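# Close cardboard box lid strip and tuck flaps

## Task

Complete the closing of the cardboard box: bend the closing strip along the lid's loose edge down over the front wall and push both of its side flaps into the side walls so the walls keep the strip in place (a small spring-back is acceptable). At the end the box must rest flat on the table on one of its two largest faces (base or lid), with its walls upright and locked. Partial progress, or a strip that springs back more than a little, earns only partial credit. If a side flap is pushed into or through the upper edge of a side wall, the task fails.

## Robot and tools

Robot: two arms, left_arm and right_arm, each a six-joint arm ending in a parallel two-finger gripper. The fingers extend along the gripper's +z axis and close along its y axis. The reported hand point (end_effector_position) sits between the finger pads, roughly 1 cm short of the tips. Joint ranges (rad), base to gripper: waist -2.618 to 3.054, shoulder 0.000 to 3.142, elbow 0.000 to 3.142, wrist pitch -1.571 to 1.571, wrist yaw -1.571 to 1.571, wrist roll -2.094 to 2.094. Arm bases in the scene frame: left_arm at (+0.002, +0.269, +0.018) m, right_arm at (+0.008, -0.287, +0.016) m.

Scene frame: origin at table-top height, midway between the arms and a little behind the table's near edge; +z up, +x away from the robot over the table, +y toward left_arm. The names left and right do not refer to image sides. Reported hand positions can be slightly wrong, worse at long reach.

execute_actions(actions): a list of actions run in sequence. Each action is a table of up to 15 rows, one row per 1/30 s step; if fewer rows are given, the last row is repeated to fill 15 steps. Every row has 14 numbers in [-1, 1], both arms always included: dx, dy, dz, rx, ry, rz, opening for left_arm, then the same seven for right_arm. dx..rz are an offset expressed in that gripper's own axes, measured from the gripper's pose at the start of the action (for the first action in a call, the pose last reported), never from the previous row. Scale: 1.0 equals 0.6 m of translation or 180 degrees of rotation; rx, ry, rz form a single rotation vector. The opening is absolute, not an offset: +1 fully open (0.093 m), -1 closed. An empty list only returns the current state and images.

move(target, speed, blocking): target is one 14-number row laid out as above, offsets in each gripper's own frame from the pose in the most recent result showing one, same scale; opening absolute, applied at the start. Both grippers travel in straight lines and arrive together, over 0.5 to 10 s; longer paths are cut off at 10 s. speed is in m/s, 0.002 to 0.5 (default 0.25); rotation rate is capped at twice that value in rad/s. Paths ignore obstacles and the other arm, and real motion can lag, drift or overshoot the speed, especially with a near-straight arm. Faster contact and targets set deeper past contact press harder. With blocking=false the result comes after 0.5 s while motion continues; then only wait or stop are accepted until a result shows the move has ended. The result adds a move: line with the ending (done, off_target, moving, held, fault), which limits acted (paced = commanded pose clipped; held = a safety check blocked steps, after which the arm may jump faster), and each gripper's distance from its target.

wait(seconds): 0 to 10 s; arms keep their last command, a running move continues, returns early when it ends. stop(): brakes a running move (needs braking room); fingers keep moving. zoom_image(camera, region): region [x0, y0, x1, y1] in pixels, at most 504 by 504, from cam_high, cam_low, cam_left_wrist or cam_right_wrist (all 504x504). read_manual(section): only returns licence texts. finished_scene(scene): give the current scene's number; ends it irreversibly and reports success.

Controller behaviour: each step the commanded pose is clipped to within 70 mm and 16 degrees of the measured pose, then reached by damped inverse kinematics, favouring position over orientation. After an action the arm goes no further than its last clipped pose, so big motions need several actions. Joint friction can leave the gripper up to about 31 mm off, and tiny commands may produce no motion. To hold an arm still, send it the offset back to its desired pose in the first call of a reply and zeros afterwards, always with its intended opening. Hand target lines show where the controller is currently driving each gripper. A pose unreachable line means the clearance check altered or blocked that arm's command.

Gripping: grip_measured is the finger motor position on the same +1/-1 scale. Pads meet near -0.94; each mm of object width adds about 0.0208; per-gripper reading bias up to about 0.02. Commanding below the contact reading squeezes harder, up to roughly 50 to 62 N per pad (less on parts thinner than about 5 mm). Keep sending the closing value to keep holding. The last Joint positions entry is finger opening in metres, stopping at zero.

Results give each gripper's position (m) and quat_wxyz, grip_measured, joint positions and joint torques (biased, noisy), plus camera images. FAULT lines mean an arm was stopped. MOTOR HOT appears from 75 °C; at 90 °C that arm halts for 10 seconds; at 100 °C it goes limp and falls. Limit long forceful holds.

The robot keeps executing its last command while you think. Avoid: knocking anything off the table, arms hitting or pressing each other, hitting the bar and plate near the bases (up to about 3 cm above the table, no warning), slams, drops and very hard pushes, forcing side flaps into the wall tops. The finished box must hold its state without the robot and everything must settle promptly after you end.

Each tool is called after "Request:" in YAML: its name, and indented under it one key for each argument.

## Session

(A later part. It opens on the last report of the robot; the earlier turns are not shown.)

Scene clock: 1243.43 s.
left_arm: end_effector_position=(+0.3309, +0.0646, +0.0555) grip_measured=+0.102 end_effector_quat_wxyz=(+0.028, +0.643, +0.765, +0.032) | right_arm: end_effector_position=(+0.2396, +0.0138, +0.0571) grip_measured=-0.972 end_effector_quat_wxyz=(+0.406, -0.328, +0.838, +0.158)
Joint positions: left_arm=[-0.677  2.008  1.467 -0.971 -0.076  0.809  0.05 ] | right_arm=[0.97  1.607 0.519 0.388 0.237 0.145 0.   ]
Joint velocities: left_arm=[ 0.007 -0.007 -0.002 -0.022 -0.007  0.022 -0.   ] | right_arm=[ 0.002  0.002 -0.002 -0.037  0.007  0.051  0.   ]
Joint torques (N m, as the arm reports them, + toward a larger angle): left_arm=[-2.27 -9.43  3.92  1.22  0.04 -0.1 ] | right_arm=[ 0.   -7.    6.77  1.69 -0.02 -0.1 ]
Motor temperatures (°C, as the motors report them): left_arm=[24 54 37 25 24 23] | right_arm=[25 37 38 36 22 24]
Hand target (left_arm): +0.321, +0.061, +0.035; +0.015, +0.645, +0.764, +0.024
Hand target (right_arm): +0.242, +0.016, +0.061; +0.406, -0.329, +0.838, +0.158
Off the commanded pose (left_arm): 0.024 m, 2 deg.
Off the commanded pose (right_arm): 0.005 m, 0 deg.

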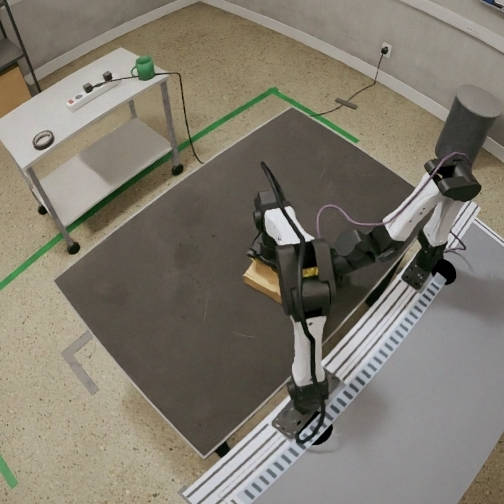

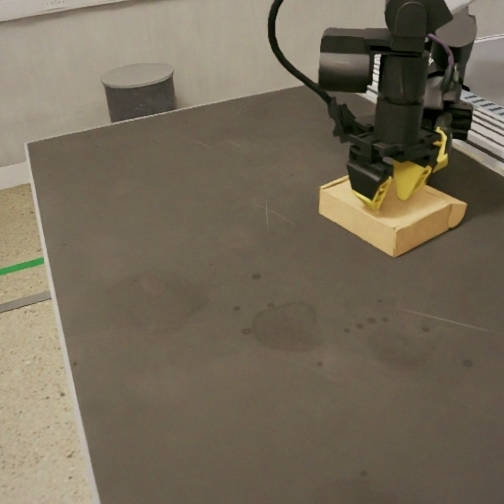

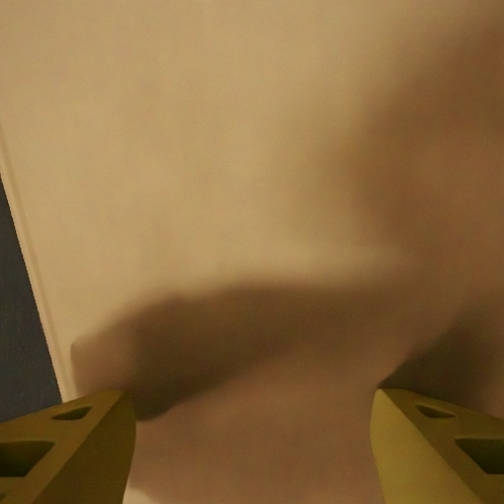

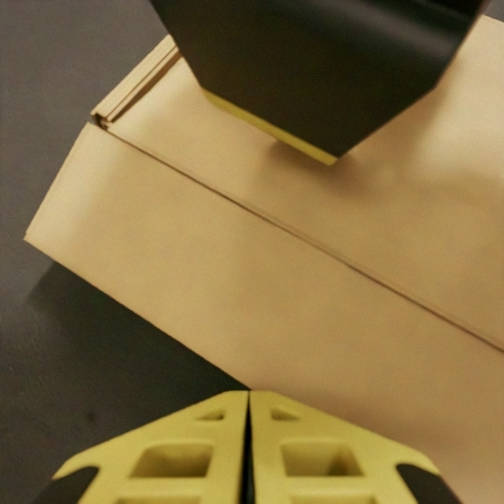

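Request:
move:
  target: [0,0,-0.08,0,0,0,0.1, 0.009,-0.139,-0.127,-0.04,0.232,0.235,-1]
  speed: 0.15

Request:
move:
  target: [0.16,-0.13,0,0,0,-0.5,-1, 0,0,0,0,0,0,-1]
  speed: 0.3

Scene clock: 1283.00 s.
left_arm: end_effector_position=(+0.3265, +0.0685, +0.0931) grip_measured=+0.102 end_effector_quat_wxyz=(+0.019, +0.643, +0.765, +0.031) | right_arm: end_effector_position=(+0.2524, -0.0919, +0.0973) grip_measured=-0.972 end_effector_quat_wxyz=(-0.002, -0.074, +0.977, +0.198)
Joint positions: left_arm=[-0.677  1.97   1.566 -1.126 -0.076  0.807  0.05 ] | right_arm=[ 0.459  1.596  1.082 -0.889 -0.323  0.383  0.   ]
Joint velocities: left_arm=[-0.002  0.007 -0.007 -0.022 -0.051 -0.081 -0.   ] | right_arm=[-0.022 -0.002  0.007 -0.037 -0.037 -0.022  0.   ]
Joint torques (N m, as the arm reports them, + toward a larger angle): left_arm=[ -1.3  -12.63   9.04   0.4   -0.02  -0.04] | right_arm=[-0.41 -6.    7.62  0.46 -0.38 -0.1 ]
Motor temperatures (°C, as the motors report them): left_arm=[24 52 36 25 24 23] | right_arm=[25 39 40 36 22 24]
Hand target (left_arm): +0.327, +0.065, +0.103; +0.029, +0.643, +0.765, +0.032
Hand target (right_arm): +0.255, -0.091, +0.099; -0.011, -0.071, +0.977, +0.202
Off the commanded pose (left_arm): 0.011 m, 1 deg.
Off the commanded pose (right_arm): 0.004 m, 3 deg.
move: off_target (left_arm, right_arm)

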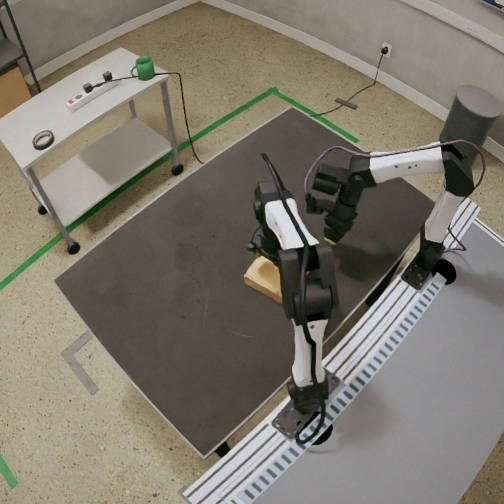

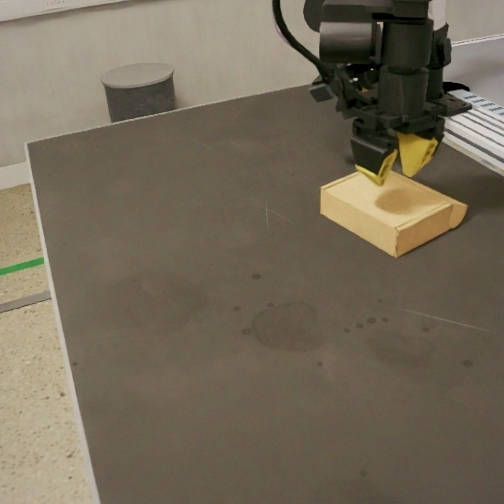

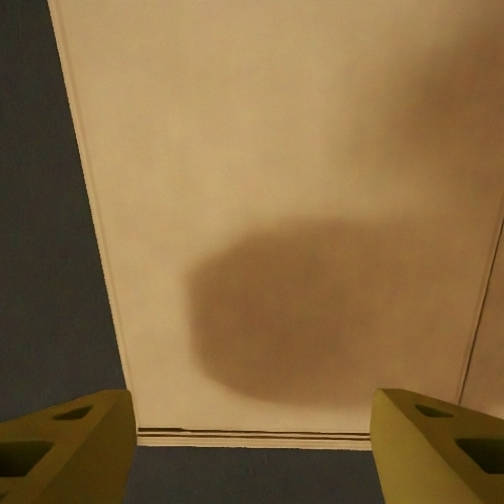

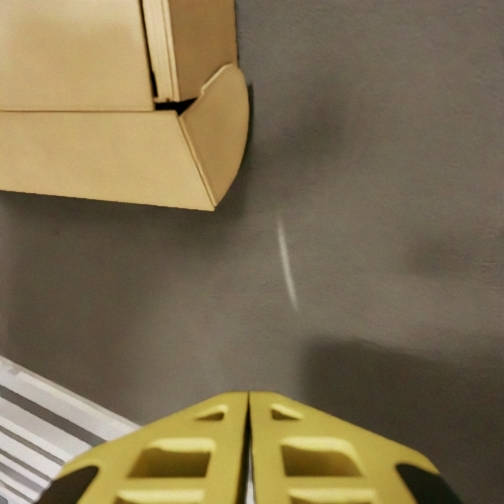

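Scene clock: 1286.23 s.
left_arm: end_effector_position=(+0.2350, +0.1453, +0.0885) grip_measured=-1.000 end_effector_quat_wxyz=(+0.032, -0.079, +0.996, +0.012) | right_arm: end_effector_position=(+0.2524, -0.0919, +0.0973) grip_measured=-0.972 end_effector_quat_wxyz=(-0.002, -0.074, +0.977, +0.198)
Joint positions: left_arm=[-0.629  1.538  1.036 -1.034 -0.076 -0.7    0.   ] | right_arm=[ 0.459  1.596  1.082 -0.889 -0.323  0.383  0.   ]
Joint velocities: left_arm=[-0.002  0.007 -0.022 -0.007 -0.037 -0.081  0.   ] | right_arm=[ 0.002 -0.002 -0.012 -0.066  0.022 -0.066  0.   ]
Joint torques (N m, as the arm reports them, + toward a larger angle): left_arm=[-0.16 -8.35  5.17  0.79 -0.08  0.01] | right_arm=[ 0.29 -7.34  6.27  0.61 -0.3  -0.11]
Motor temperatures (°C, as the motors report them): left_arm=[24 52 36 25 24 23] | right_arm=[25 39 40 36 22 24]
Hand target (left_arm): +0.232, +0.148, +0.087; +0.035, -0.087, +0.996, +0.009
Hand target (right_arm): +0.252, -0.092, +0.097; -0.002, -0.074, +0.977, +0.198
Off the commanded pose (left_arm): 0.005 m, 1 deg.
Off the commanded pose (right_arm): 0.000 m, 0 deg.
move: done

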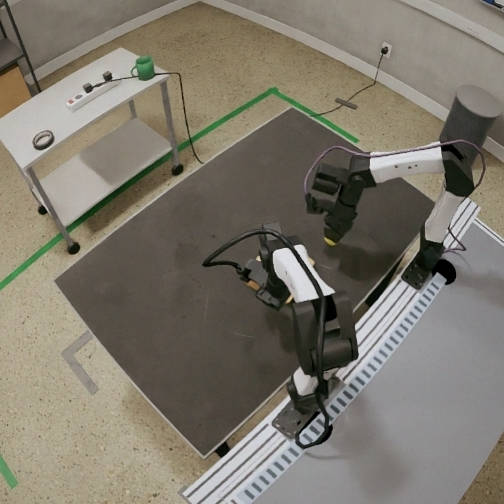

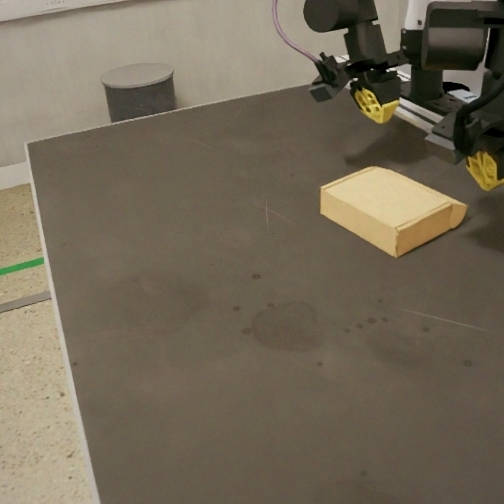

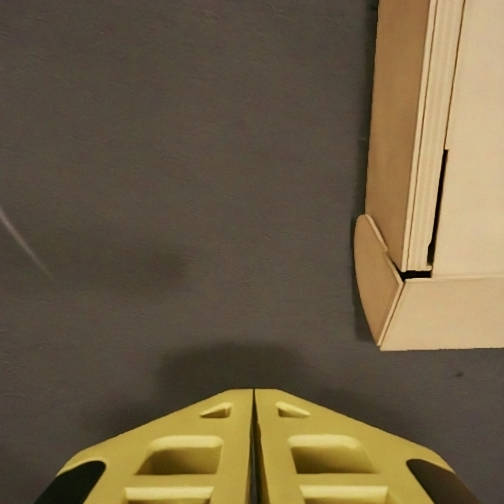

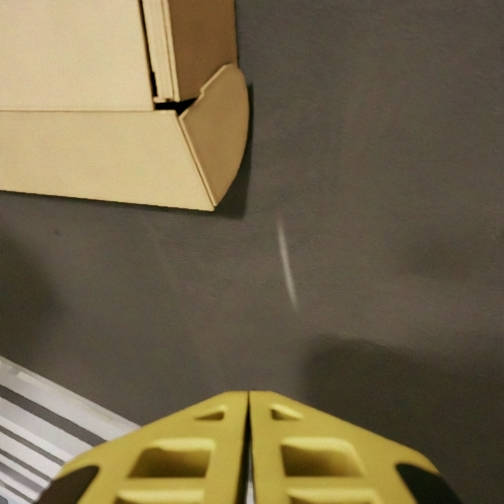

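Request:
move:
  target: [0.012,-0.012,0.106,0.14,0.02,0,-1, -0.052,-0.03,0.119,0,0,0,-1]
  speed: 0.12

Scene clock: 1307.60 s.
left_arm: end_effector_position=(+0.2396, +0.1349, +0.0313) grip_measured=-1.000 end_effector_quat_wxyz=(+0.029, -0.070, +0.975, -0.208) | right_arm: end_effector_position=(+0.2871, -0.0698, +0.0359) grip_measured=-0.972 end_effector_quat_wxyz=(+0.010, -0.077, +0.976, +0.203)
Joint positions: left_arm=[-0.391  1.513  0.697 -0.536  0.346 -0.485  0.   ] | right_arm=[ 0.459  1.817  1.068 -0.628 -0.323  0.38   0.   ]
Joint velocities: left_arm=[ 0.007  0.002  0.002 -0.037 -0.022 -0.037  0.   ] | right_arm=[ 0.002 -0.012  0.007 -0.066 -0.037 -0.066  0.   ]
Joint torques (N m, as the arm reports them, + toward a larger angle): left_arm=[-0.05 -5.22  5.    1.27  0.23  0.18] | right_arm=[-0.51 -7.8   4.43  0.78 -0.31 -0.11]
Motor temperatures (°C, as the motors report them): left_arm=[24 49 36 25 24 23] | right_arm=[25 39 39 33 22 24]
Hand target (left_arm): +0.233, +0.137, +0.023; +0.018, -0.072, +0.975, -0.207
Hand target (right_arm): +0.282, -0.075, +0.025; -0.003, -0.074, +0.977, +0.197
Off the commanded pose (left_arm): 0.010 m, 1 deg.
Off the commanded pose (right_arm): 0.013 m, 2 deg.
move: off_target (right_arm)

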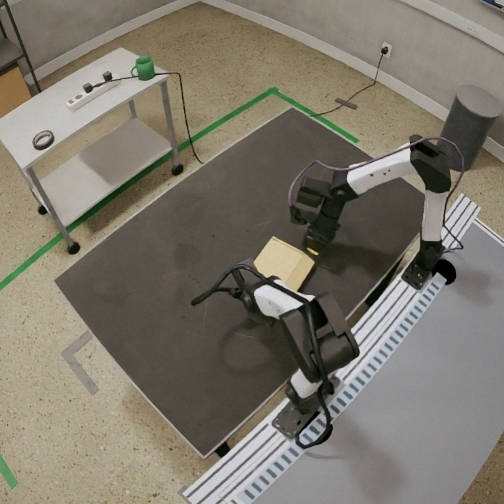

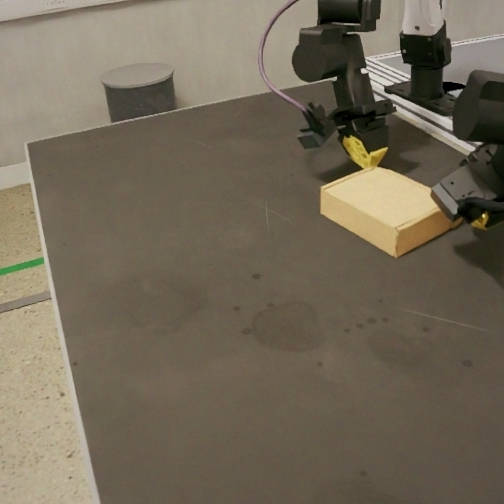

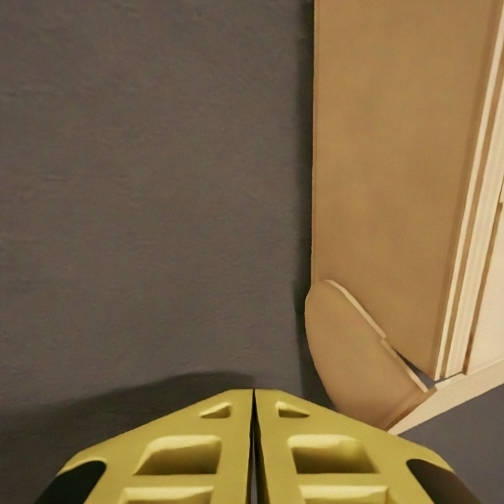

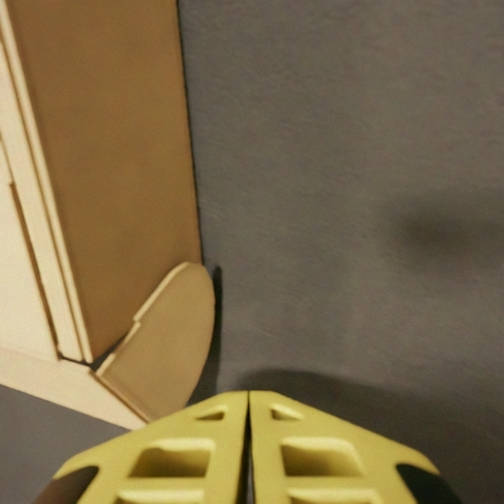

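Request:
execute_actions:
  actions:
    - [[0.025,-0.022,0.032,0,0,0,-1, 0.025,0.021,0.036,0,0,0,-1]]
    - [[0.01,-0.02,0.015,0,0,0,-1, 0.01,0.02,0.015,0,0,0,-1]]

Scene clock: 1317.33 s.
left_arm: end_effector_position=(+0.2291, +0.1109, +0.0245) grip_measured=-1.000 end_effector_quat_wxyz=(+0.036, -0.080, +0.978, -0.189) | right_arm: end_effector_position=(+0.2764, -0.0559, +0.0253) grip_measured=-0.972 end_effector_quat_wxyz=(+0.021, -0.060, +0.981, +0.183)
Joint positions: left_arm=[-0.532  1.513  0.669 -0.468  0.271 -0.644  0.   ] | right_arm=[ 0.539  1.817  1.024 -0.554 -0.256  0.493  0.   ]
Joint velocities: left_arm=[-0.012 -0.012  0.022  0.022  0.022 -0.081  0.   ] | right_arm=[ 0.002 -0.022 -0.017 -0.022  0.007 -0.007  0.   ]
Joint torques (N m, as the arm reports them, + toward a larger angle): left_arm=[-2.28 -4.8   6.73  1.68  0.37  0.04] | right_arm=[ 2.56 -8.5   5.19  1.02 -0.54 -0.05]
Motor temperatures (°C, as the motors report them): left_arm=[24 48 36 25 24 23] | right_arm=[25 40 38 33 22 24]
Hand target (left_arm): +0.230, +0.100, +0.024; +0.036, -0.070, +0.975, -0.207
Hand target (right_arm): +0.267, -0.042, +0.024; +0.014, -0.075, +0.976, +0.203
Off the commanded pose (left_arm): 0.012 m, 2 deg.
Off the commanded pose (right_arm): 0.017 m, 3 deg.

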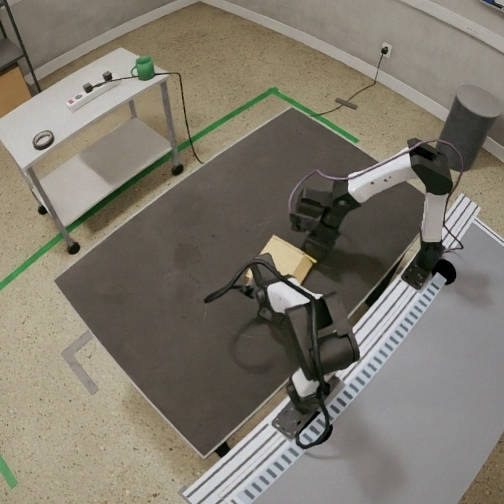

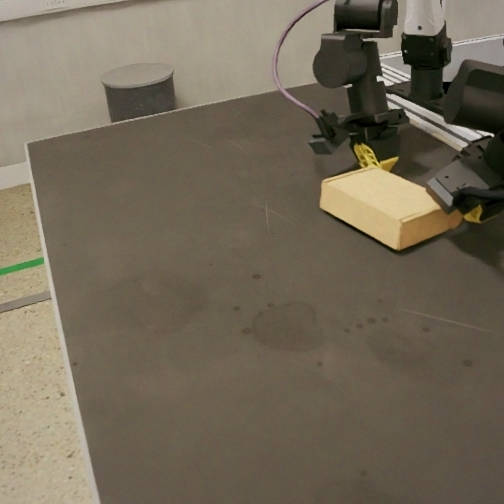

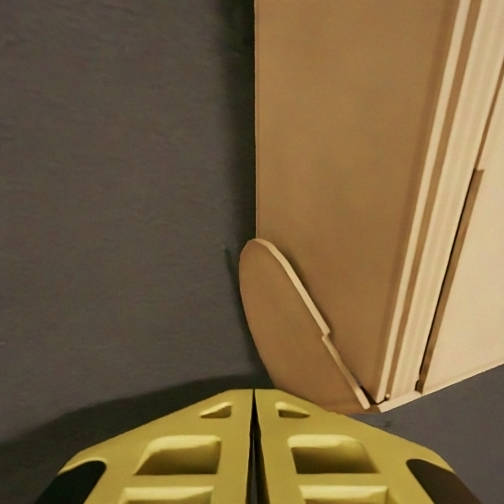

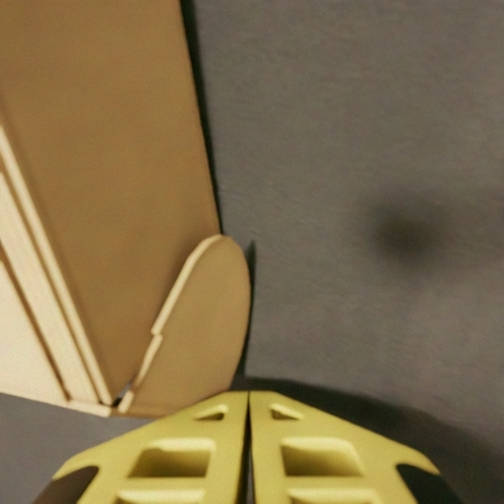

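Request:
execute_actions:
  actions:
    - [[0,-0.032,-0.022,0.01,0,0,-1, 0.005,0.032,-0.023,-0.01,0,0,-1]]
    - [[0,-0.032,-0.022,0.01,0,0,-1, 0.005,0.032,-0.023,-0.01,0,0,-1]]

Scene clock: 1322.23 s.
left_arm: end_effector_position=(+0.2207, +0.1074, +0.0349) grip_measured=-1.000 end_effector_quat_wxyz=(+0.012, -0.097, +0.979, -0.179) | right_arm: end_effector_position=(+0.2617, -0.0598, +0.0396) grip_measured=-0.972 end_effector_quat_wxyz=(+0.005, -0.039, +0.984, +0.175)
Joint positions: left_arm=[-0.56   1.499  0.716 -0.57   0.268 -0.699  0.   ] | right_arm=[ 0.557  1.76   1.024 -0.637 -0.251  0.55   0.   ]
Joint velocities: left_arm=[-0.002 -0.007  0.002 -0.022 -0.037 -0.037  0.   ] | right_arm=[-0.007  0.017  0.012  0.007 -0.037 -0.007  0.   ]
Joint torques (N m, as the arm reports them, + toward a larger angle): left_arm=[-1.84 -8.4   8.83  1.09  0.32  0.05] | right_arm=[ 1.84 -9.26  7.93  0.65 -0.43 -0.01]
Motor temperatures (°C, as the motors report them): left_arm=[24 47 37 26 24 23] | right_arm=[25 40 38 33 22 24]
Hand target (left_arm): +0.227, +0.097, +0.050; +0.027, -0.088, +0.975, -0.201
Hand target (right_arm): +0.264, -0.045, +0.053; +0.013, -0.050, +0.979, +0.196
Off the commanded pose (left_arm): 0.020 m, 3 deg.
Off the commanded pose (right_arm): 0.020 m, 3 deg.

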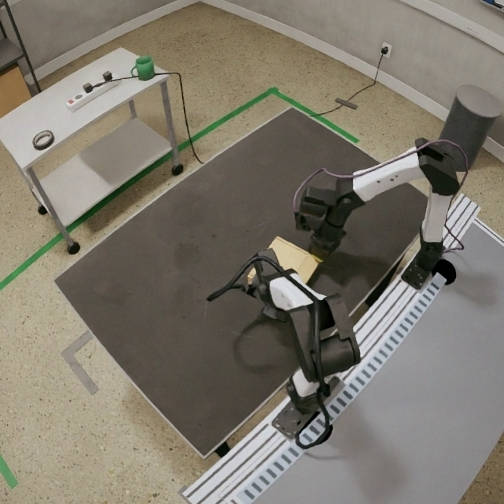

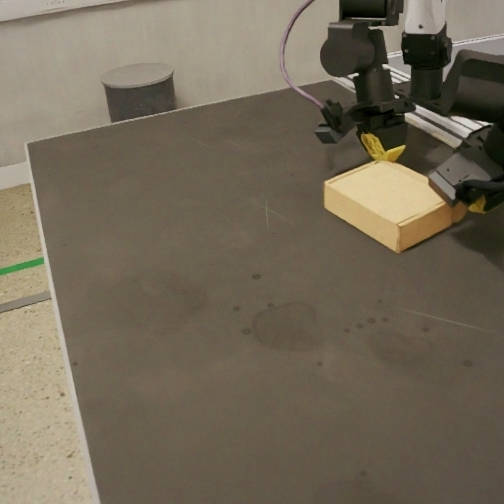

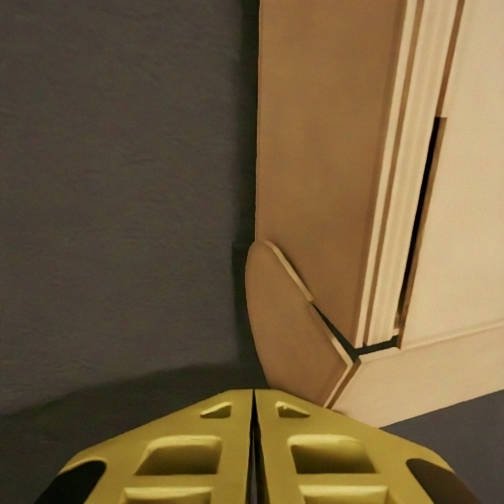

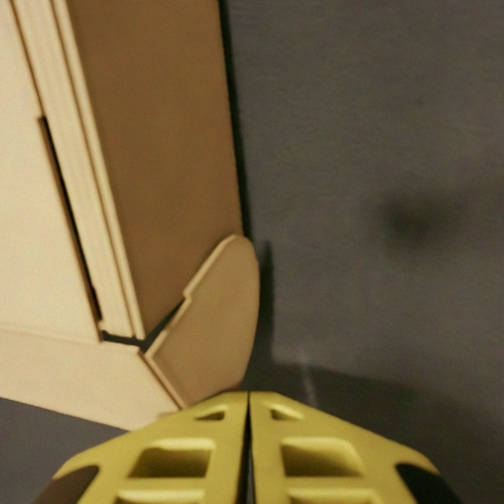

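Request:
execute_actions:
  actions:
    - [[-0.012,-0.032,-0.022,0.012,0,0,-1, -0.012,0.032,-0.018,-0.012,0,0,-1]]

Scene clock: 1327.03 s.
left_arm: end_effector_position=(+0.2309, +0.0989, +0.0495) grip_measured=-1.000 end_effector_quat_wxyz=(+0.017, -0.097, +0.976, -0.194) | right_arm: end_effector_position=(+0.2705, -0.0517, +0.0530) grip_measured=-0.972 end_effector_quat_wxyz=(+0.012, -0.035, +0.982, +0.188)
Joint positions: left_arm=[-0.56   1.499  0.772 -0.598  0.287 -0.706  0.   ] | right_arm=[ 0.557  1.76   1.075 -0.661 -0.264  0.563  0.   ]
Joint velocities: left_arm=[-0.022 -0.012  0.002  0.007  0.007  0.037  0.   ] | right_arm=[-0.012 -0.002  0.017 -0.081  0.007  0.022  0.   ]
Joint torques (N m, as the arm reports them, + toward a larger angle): left_arm=[-1.12 -6.67  8.52  0.92  0.17  0.02] | right_arm=[ 1.54 -8.33  7.04  0.54 -0.32 -0.04]
Motor temperatures (°C, as the motors report them): left_arm=[24 47 37 25 24 23] | right_arm=[25 40 39 33 22 24]
Hand target (left_arm): +0.231, +0.096, +0.054; +0.014, -0.097, +0.975, -0.197
Hand target (right_arm): +0.267, -0.045, +0.057; +0.004, -0.039, +0.980, +0.194
Off the commanded pose (left_arm): 0.005 m, 1 deg.
Off the commanded pose (right_arm): 0.008 m, 1 deg.

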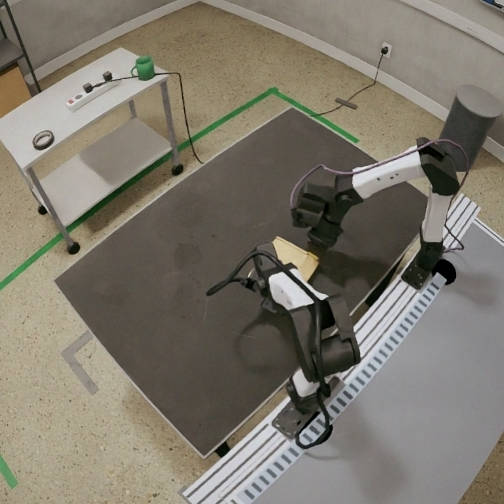

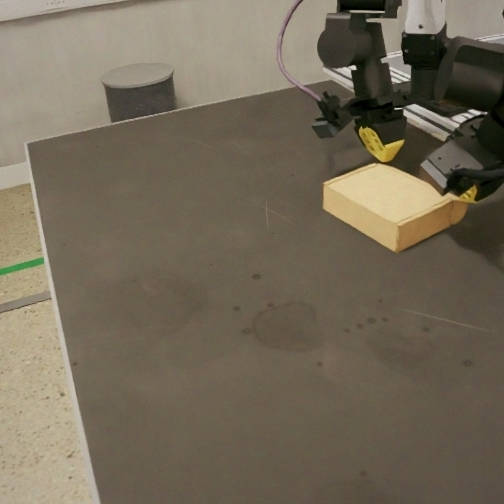

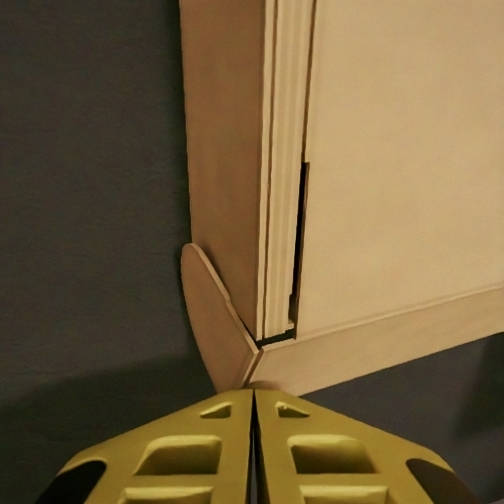

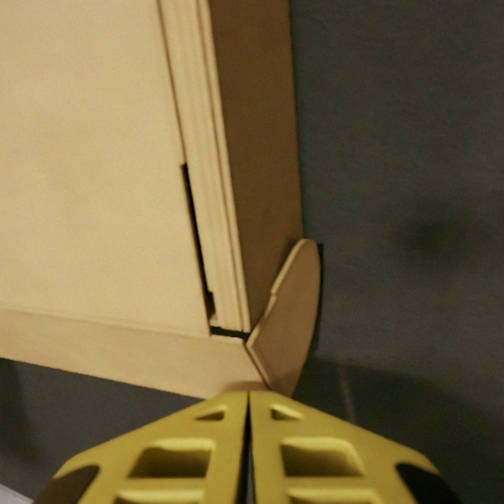

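Request:
move:
  target: [0,0,-0.07,0,0,0,-1, 0,0,-0.083,0,0,0,-1]
  speed: 0.15

Request:
move:
  target: [-0.128,-0.098,0.047,-0.125,0,0,0.3, 0.087,0.082,0.1,0.199,-0.205,-0.729,-0.3]
  speed: 0.3

Scene clock: 1363.80 s.
left_arm: end_effector_position=(+0.2252, +0.1154, +0.0797) grip_measured=-1.000 end_effector_quat_wxyz=(+0.012, -0.098, +0.977, -0.187) | right_arm: end_effector_position=(+0.2688, -0.0702, +0.0937) grip_measured=-0.972 end_effector_quat_wxyz=(+0.011, -0.035, +0.983, +0.183)
Joint positions: left_arm=[-0.514  1.413  0.835 -0.778  0.292 -0.658  0.   ] | right_arm=[ 0.52   1.668  1.147 -0.842 -0.265  0.524  0.   ]
Joint velocities: left_arm=[-0.002  0.007 -0.027 -0.007 -0.022  0.022  0.   ] | right_arm=[ 0.012  0.002  0.002 -0.007 -0.037  0.007  0.   ]
Joint torques (N m, as the arm reports them, + toward a larger angle): left_arm=[-0.03 -6.94  8.99  0.86  0.19  0.11] | right_arm=[-0.35 -8.44  7.5   0.57 -0.3  -0.18]
Motor temperatures (°C, as the motors report them): left_arm=[24 44 40 25 24 23] | right_arm=[25 41 41 31 22 24]
Hand target (left_arm): +0.227, +0.116, +0.088; +0.017, -0.097, +0.976, -0.193
Hand target (right_arm): +0.271, -0.070, +0.099; +0.012, -0.035, +0.982, +0.187
Off the commanded pose (left_arm): 0.009 m, 1 deg.
Off the commanded pose (right_arm): 0.006 m, 1 deg.
move: done

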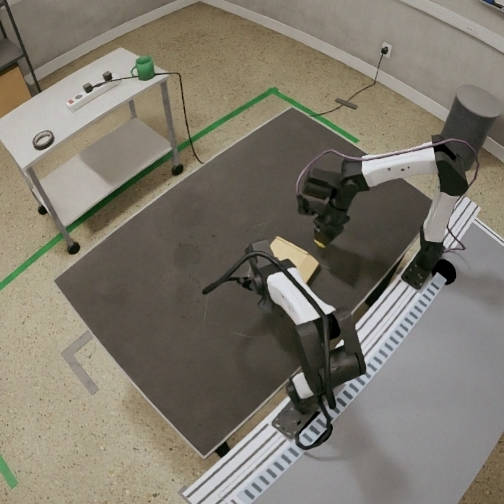

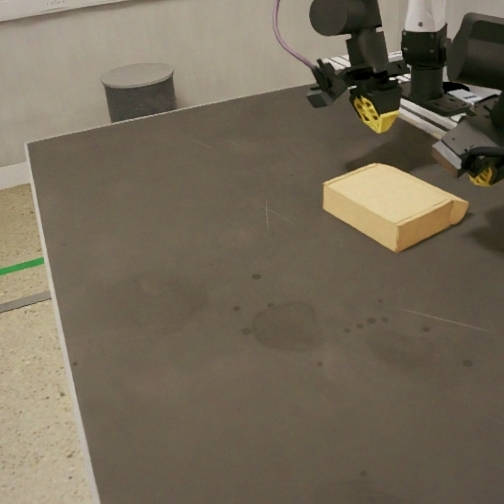

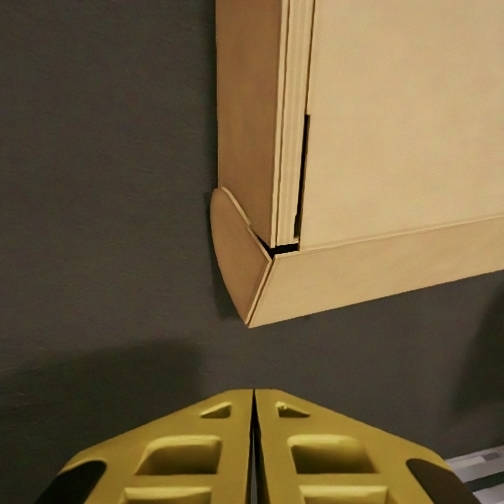

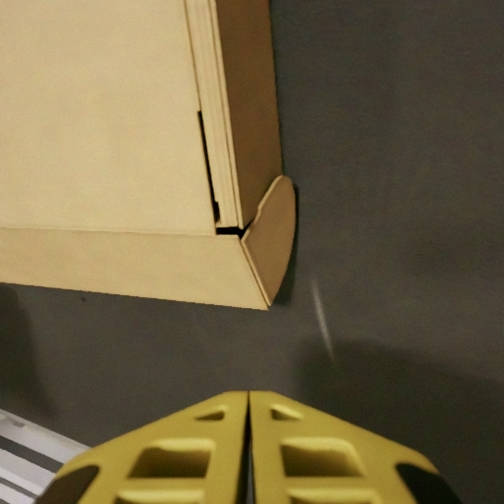

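Scene clock: 1368.60 s.
left_arm: end_effector_position=(+0.3148, +0.0709, +0.0813) grip_measured=+0.298 end_effector_quat_wxyz=(-0.001, -0.099, +0.995, -0.004) | right_arm: end_effector_position=(+0.2181, -0.0030, +0.0722) grip_measured=-0.302 end_effector_quat_wxyz=(-0.435, +0.809, -0.354, +0.174)
Joint positions: left_arm=[-0.66   1.974  1.527 -1.124 -0.012 -0.772  0.06 ] | right_arm=[ 1.004  1.456  0.383  0.446  0.248 -1.408  0.031]
Joint velocities: left_arm=[ 0.012  0.007 -0.017  0.051  0.007 -0.081  0.   ] | right_arm=[-0.002 -0.022 -0.007  0.007 -0.007 -0.051 -0.001]
Joint torques (N m, as the arm reports them, + toward a larger angle): left_arm=[-1.5  -9.14  8.96  0.29 -0.09 -0.02] | right_arm=[ 0.89 -3.98  4.3   2.01 -0.19 -0.11]
Motor temperatures (°C, as the motors report them): left_arm=[24 44 41 25 24 23] | right_arm=[25 41 40 32 22 24]
Hand target (left_arm): +0.314, +0.068, +0.076; -0.008, -0.096, +0.995, +0.006
Hand target (right_arm): +0.209, -0.006, +0.059; -0.423, +0.822, -0.345, +0.165
Off the commanded pose (left_arm): 0.009 m, 1 deg.
Off the commanded pose (right_arm): 0.019 m, 4 deg.
move: off_target (right_arm)

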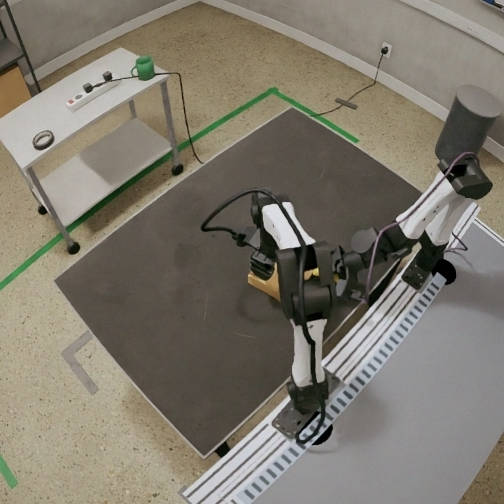

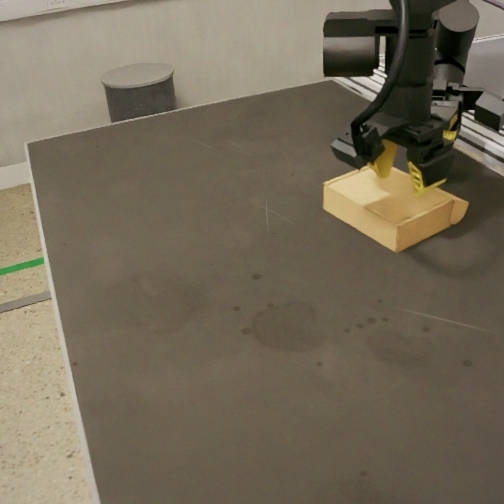

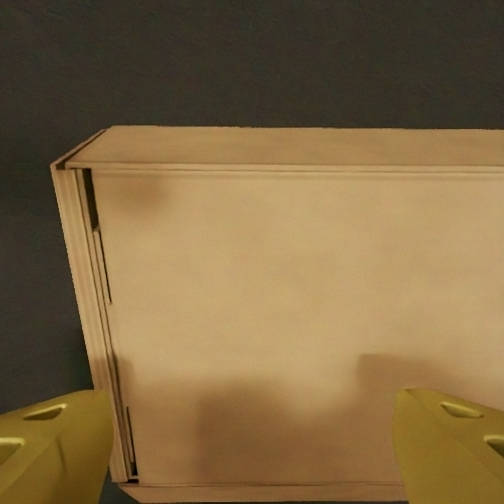

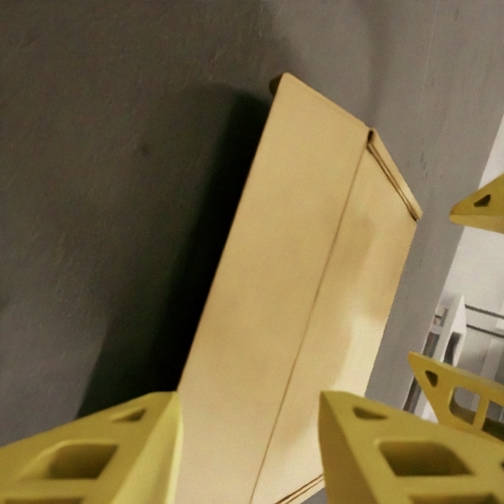

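Request:
move:
  target: [0.02,-0.03,0.078,0,0,0,0.2, 0,0.065,0.02,0,0,0,-0.3]
  speed: 0.08

Scene clock: 1373.43 s.
left_arm: end_effector_position=(+0.3120, +0.0540, +0.0551) grip_measured=+0.202 end_effector_quat_wxyz=(+0.010, -0.102, +0.995, -0.008) | right_arm: end_effector_position=(+0.2154, -0.0057, +0.0438) grip_measured=-0.302 end_effector_quat_wxyz=(-0.448, +0.802, -0.355, +0.175)
Joint positions: left_arm=[-0.703  2.006  1.464 -1.008 -0.02  -0.823  0.055] | right_arm=[ 1.004  1.613  0.299  0.716  0.247 -1.406  0.031]
Joint velocities: left_arm=[ 0.012 -0.012  0.007 -0.095 -0.022  0.022  0.   ] | right_arm=[ 0.002 -0.007  0.002 -0.037  0.007 -0.066 -0.001]
Joint torques (N m, as the arm reports them, + toward a larger angle): left_arm=[-1.73 -8.89  4.83  1.11  0.   -0.01] | right_arm=[ 1.22 -4.32  3.34  2.    0.06  0.01]
Motor temperatures (°C, as the motors report them): left_arm=[24 45 41 24 24 23] | right_arm=[25 40 39 33 22 24]
Hand target (left_arm): +0.306, +0.050, +0.036; -0.001, -0.099, +0.995, -0.004
Hand target (right_arm): +0.209, -0.012, +0.033; -0.435, +0.809, -0.354, +0.174
Off the commanded pose (left_arm): 0.021 m, 1 deg.
Off the commanded pose (right_arm): 0.013 m, 2 deg.
move: off_target (left_arm, right_arm)

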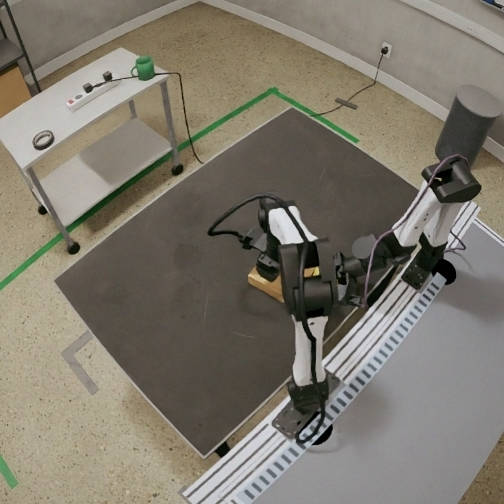

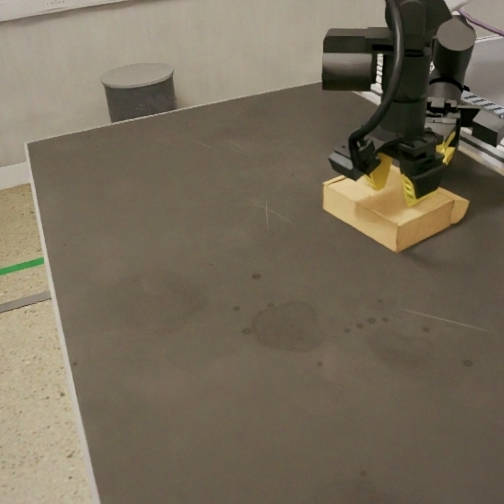

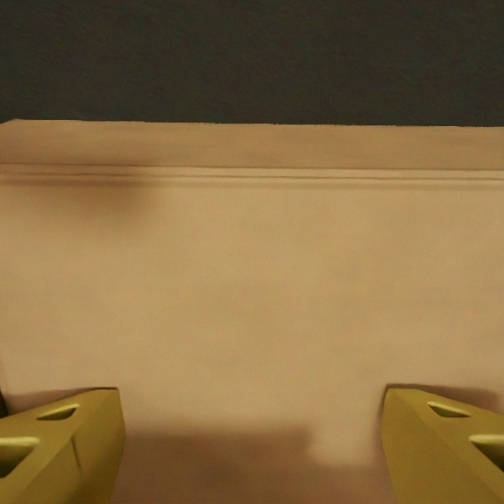

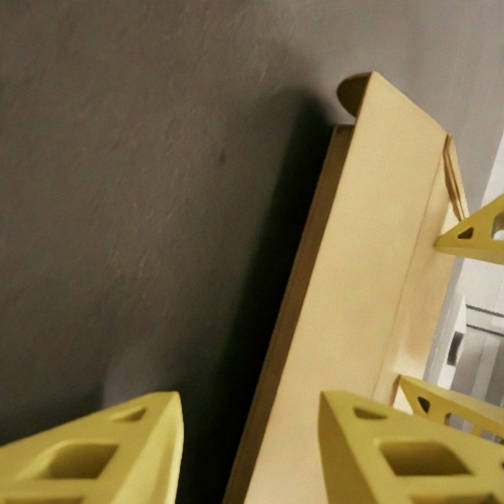

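Request:
execute_actions:
  actions:
    - [[0.01,-0.005,0.035,0,0.006,0,0.2, 0,0,0.04,0,0,0,-0.2]]
    - [[0.01,-0.005,0.035,0,0.006,0,0.2, 0,-0.02,0.035,0,0,0,-0.2]]

Scene clock: 1378.97 s.
left_arm: end_effector_position=(+0.3124, +0.0539, +0.0551) grip_measured=+0.202 end_effector_quat_wxyz=(+0.011, -0.107, +0.994, -0.008) | right_arm: end_effector_position=(+0.2424, +0.0197, +0.0407) grip_measured=-0.202 end_effector_quat_wxyz=(-0.463, +0.790, -0.358, +0.185)
Joint positions: left_arm=[-0.703  2.006  1.464 -1.007 -0.021 -0.831  0.055] | right_arm=[ 0.973  1.781  0.409  0.817  0.241 -1.423  0.035]
Joint velocities: left_arm=[ 0.002 -0.012 -0.012  0.007 -0.037 -0.037 -0.001] | right_arm=[-0.002  0.002 -0.012 -0.022 -0.037 -0.007  0.   ]
Joint torques (N m, as the arm reports them, + toward a larger angle): left_arm=[-1.63 -9.26  4.15  1.28  0.05 -0.03] | right_arm=[-0.48 -5.74  5.67  1.87 -0.19 -0.08]
Motor temperatures (°C, as the motors report them): left_arm=[24 45 40 25 24 23] | right_arm=[25 40 39 35 22 24]
Hand target (left_arm): +0.307, +0.050, +0.035; +0.001, -0.104, +0.994, -0.009
Hand target (right_arm): +0.245, +0.023, +0.037; -0.458, +0.794, -0.355, +0.181
Off the commanded pose (left_arm): 0.022 m, 1 deg.
Off the commanded pose (right_arm): 0.005 m, 1 deg.

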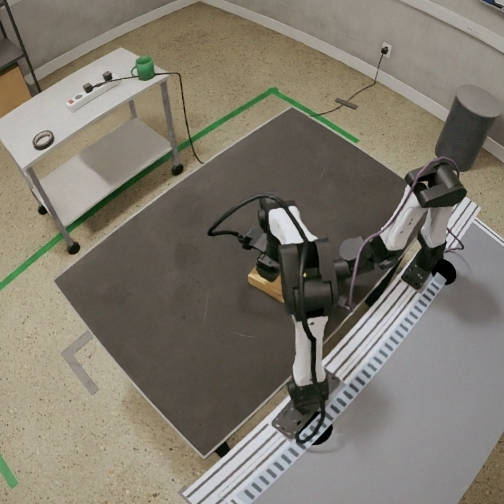

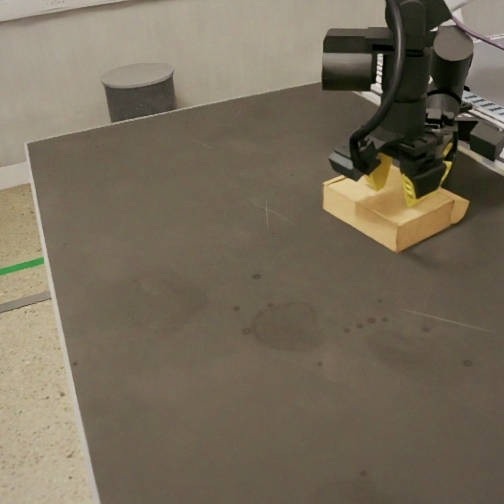

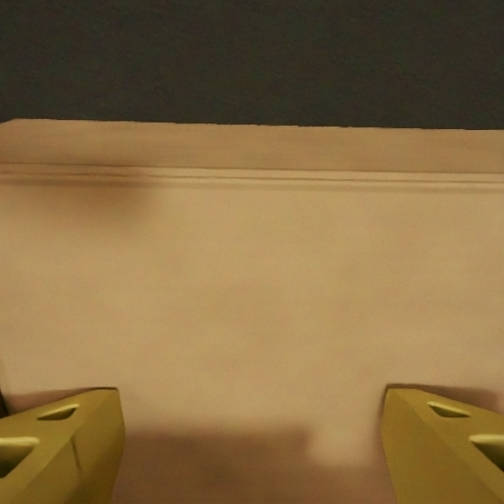

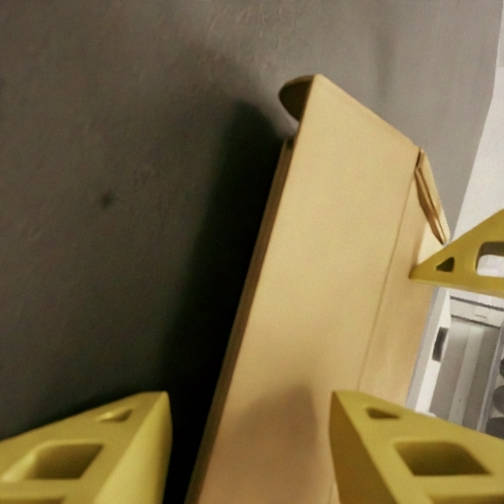

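Advance further.

Request:
execute_actions:
  actions:
    - [[0.01,-0.005,0.035,0,0.006,0,0.2, 0,-0.008,0.035,0,0,0,-0.2]]

Scene clock: 1382.23 s.
left_arm: end_effector_position=(+0.3148, +0.0544, +0.0551) grip_measured=+0.202 end_effector_quat_wxyz=(+0.017, -0.108, +0.994, -0.007) | right_arm: end_effector_position=(+0.2519, +0.0290, +0.0398) grip_measured=-0.202 end_effector_quat_wxyz=(-0.467, +0.786, -0.359, +0.189)
Joint positions: left_arm=[-0.703  2.006  1.464 -0.999 -0.031 -0.833  0.055] | right_arm=[ 0.964  1.832  0.453  0.837  0.241 -1.428  0.035]
Joint velocities: left_arm=[-0.012  0.007  0.002  0.081  0.007  0.037  0.   ] | right_arm=[ 0.002 -0.007 -0.012 -0.051  0.022 -0.066 -0.   ]
Joint torques (N m, as the arm reports them, + toward a larger angle): left_arm=[-1.58 -9.17  4.13  1.19  0.16 -0.05] | right_arm=[-0.68 -4.92  6.32  1.95 -0.22 -0.11]
Motor temperatures (°C, as the motors report them): left_arm=[24 45 40 25 24 23] | right_arm=[25 39 39 35 22 24]
Hand target (left_arm): +0.307, +0.050, +0.035; +0.001, -0.106, +0.994, -0.009
Hand target (right_arm): +0.257, +0.033, +0.034; -0.462, +0.790, -0.358, +0.186
Off the commanded pose (left_arm): 0.023 m, 2 deg.
Off the commanded pose (right_arm): 0.009 m, 1 deg.

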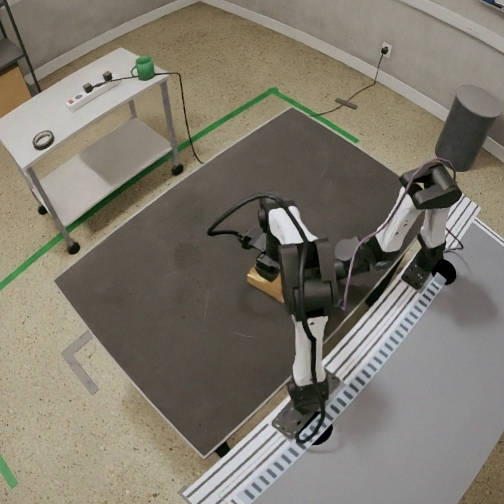

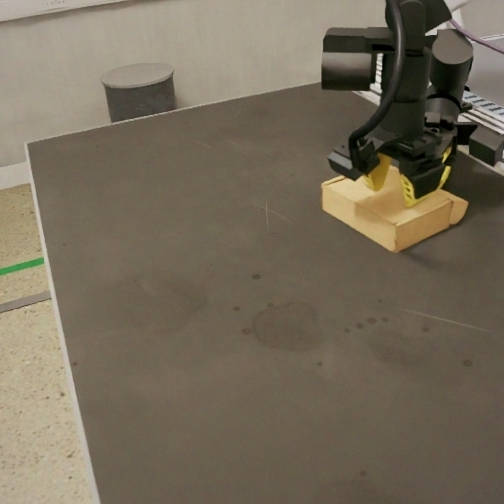

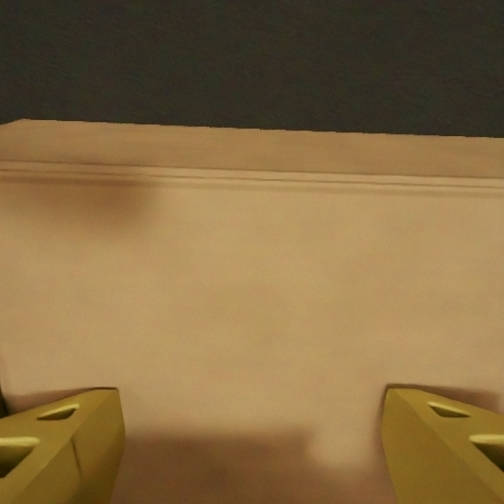

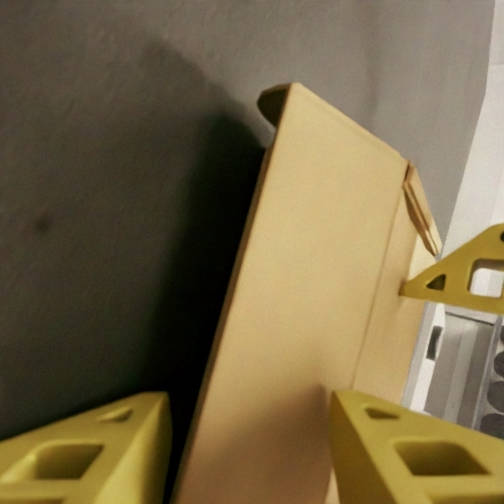

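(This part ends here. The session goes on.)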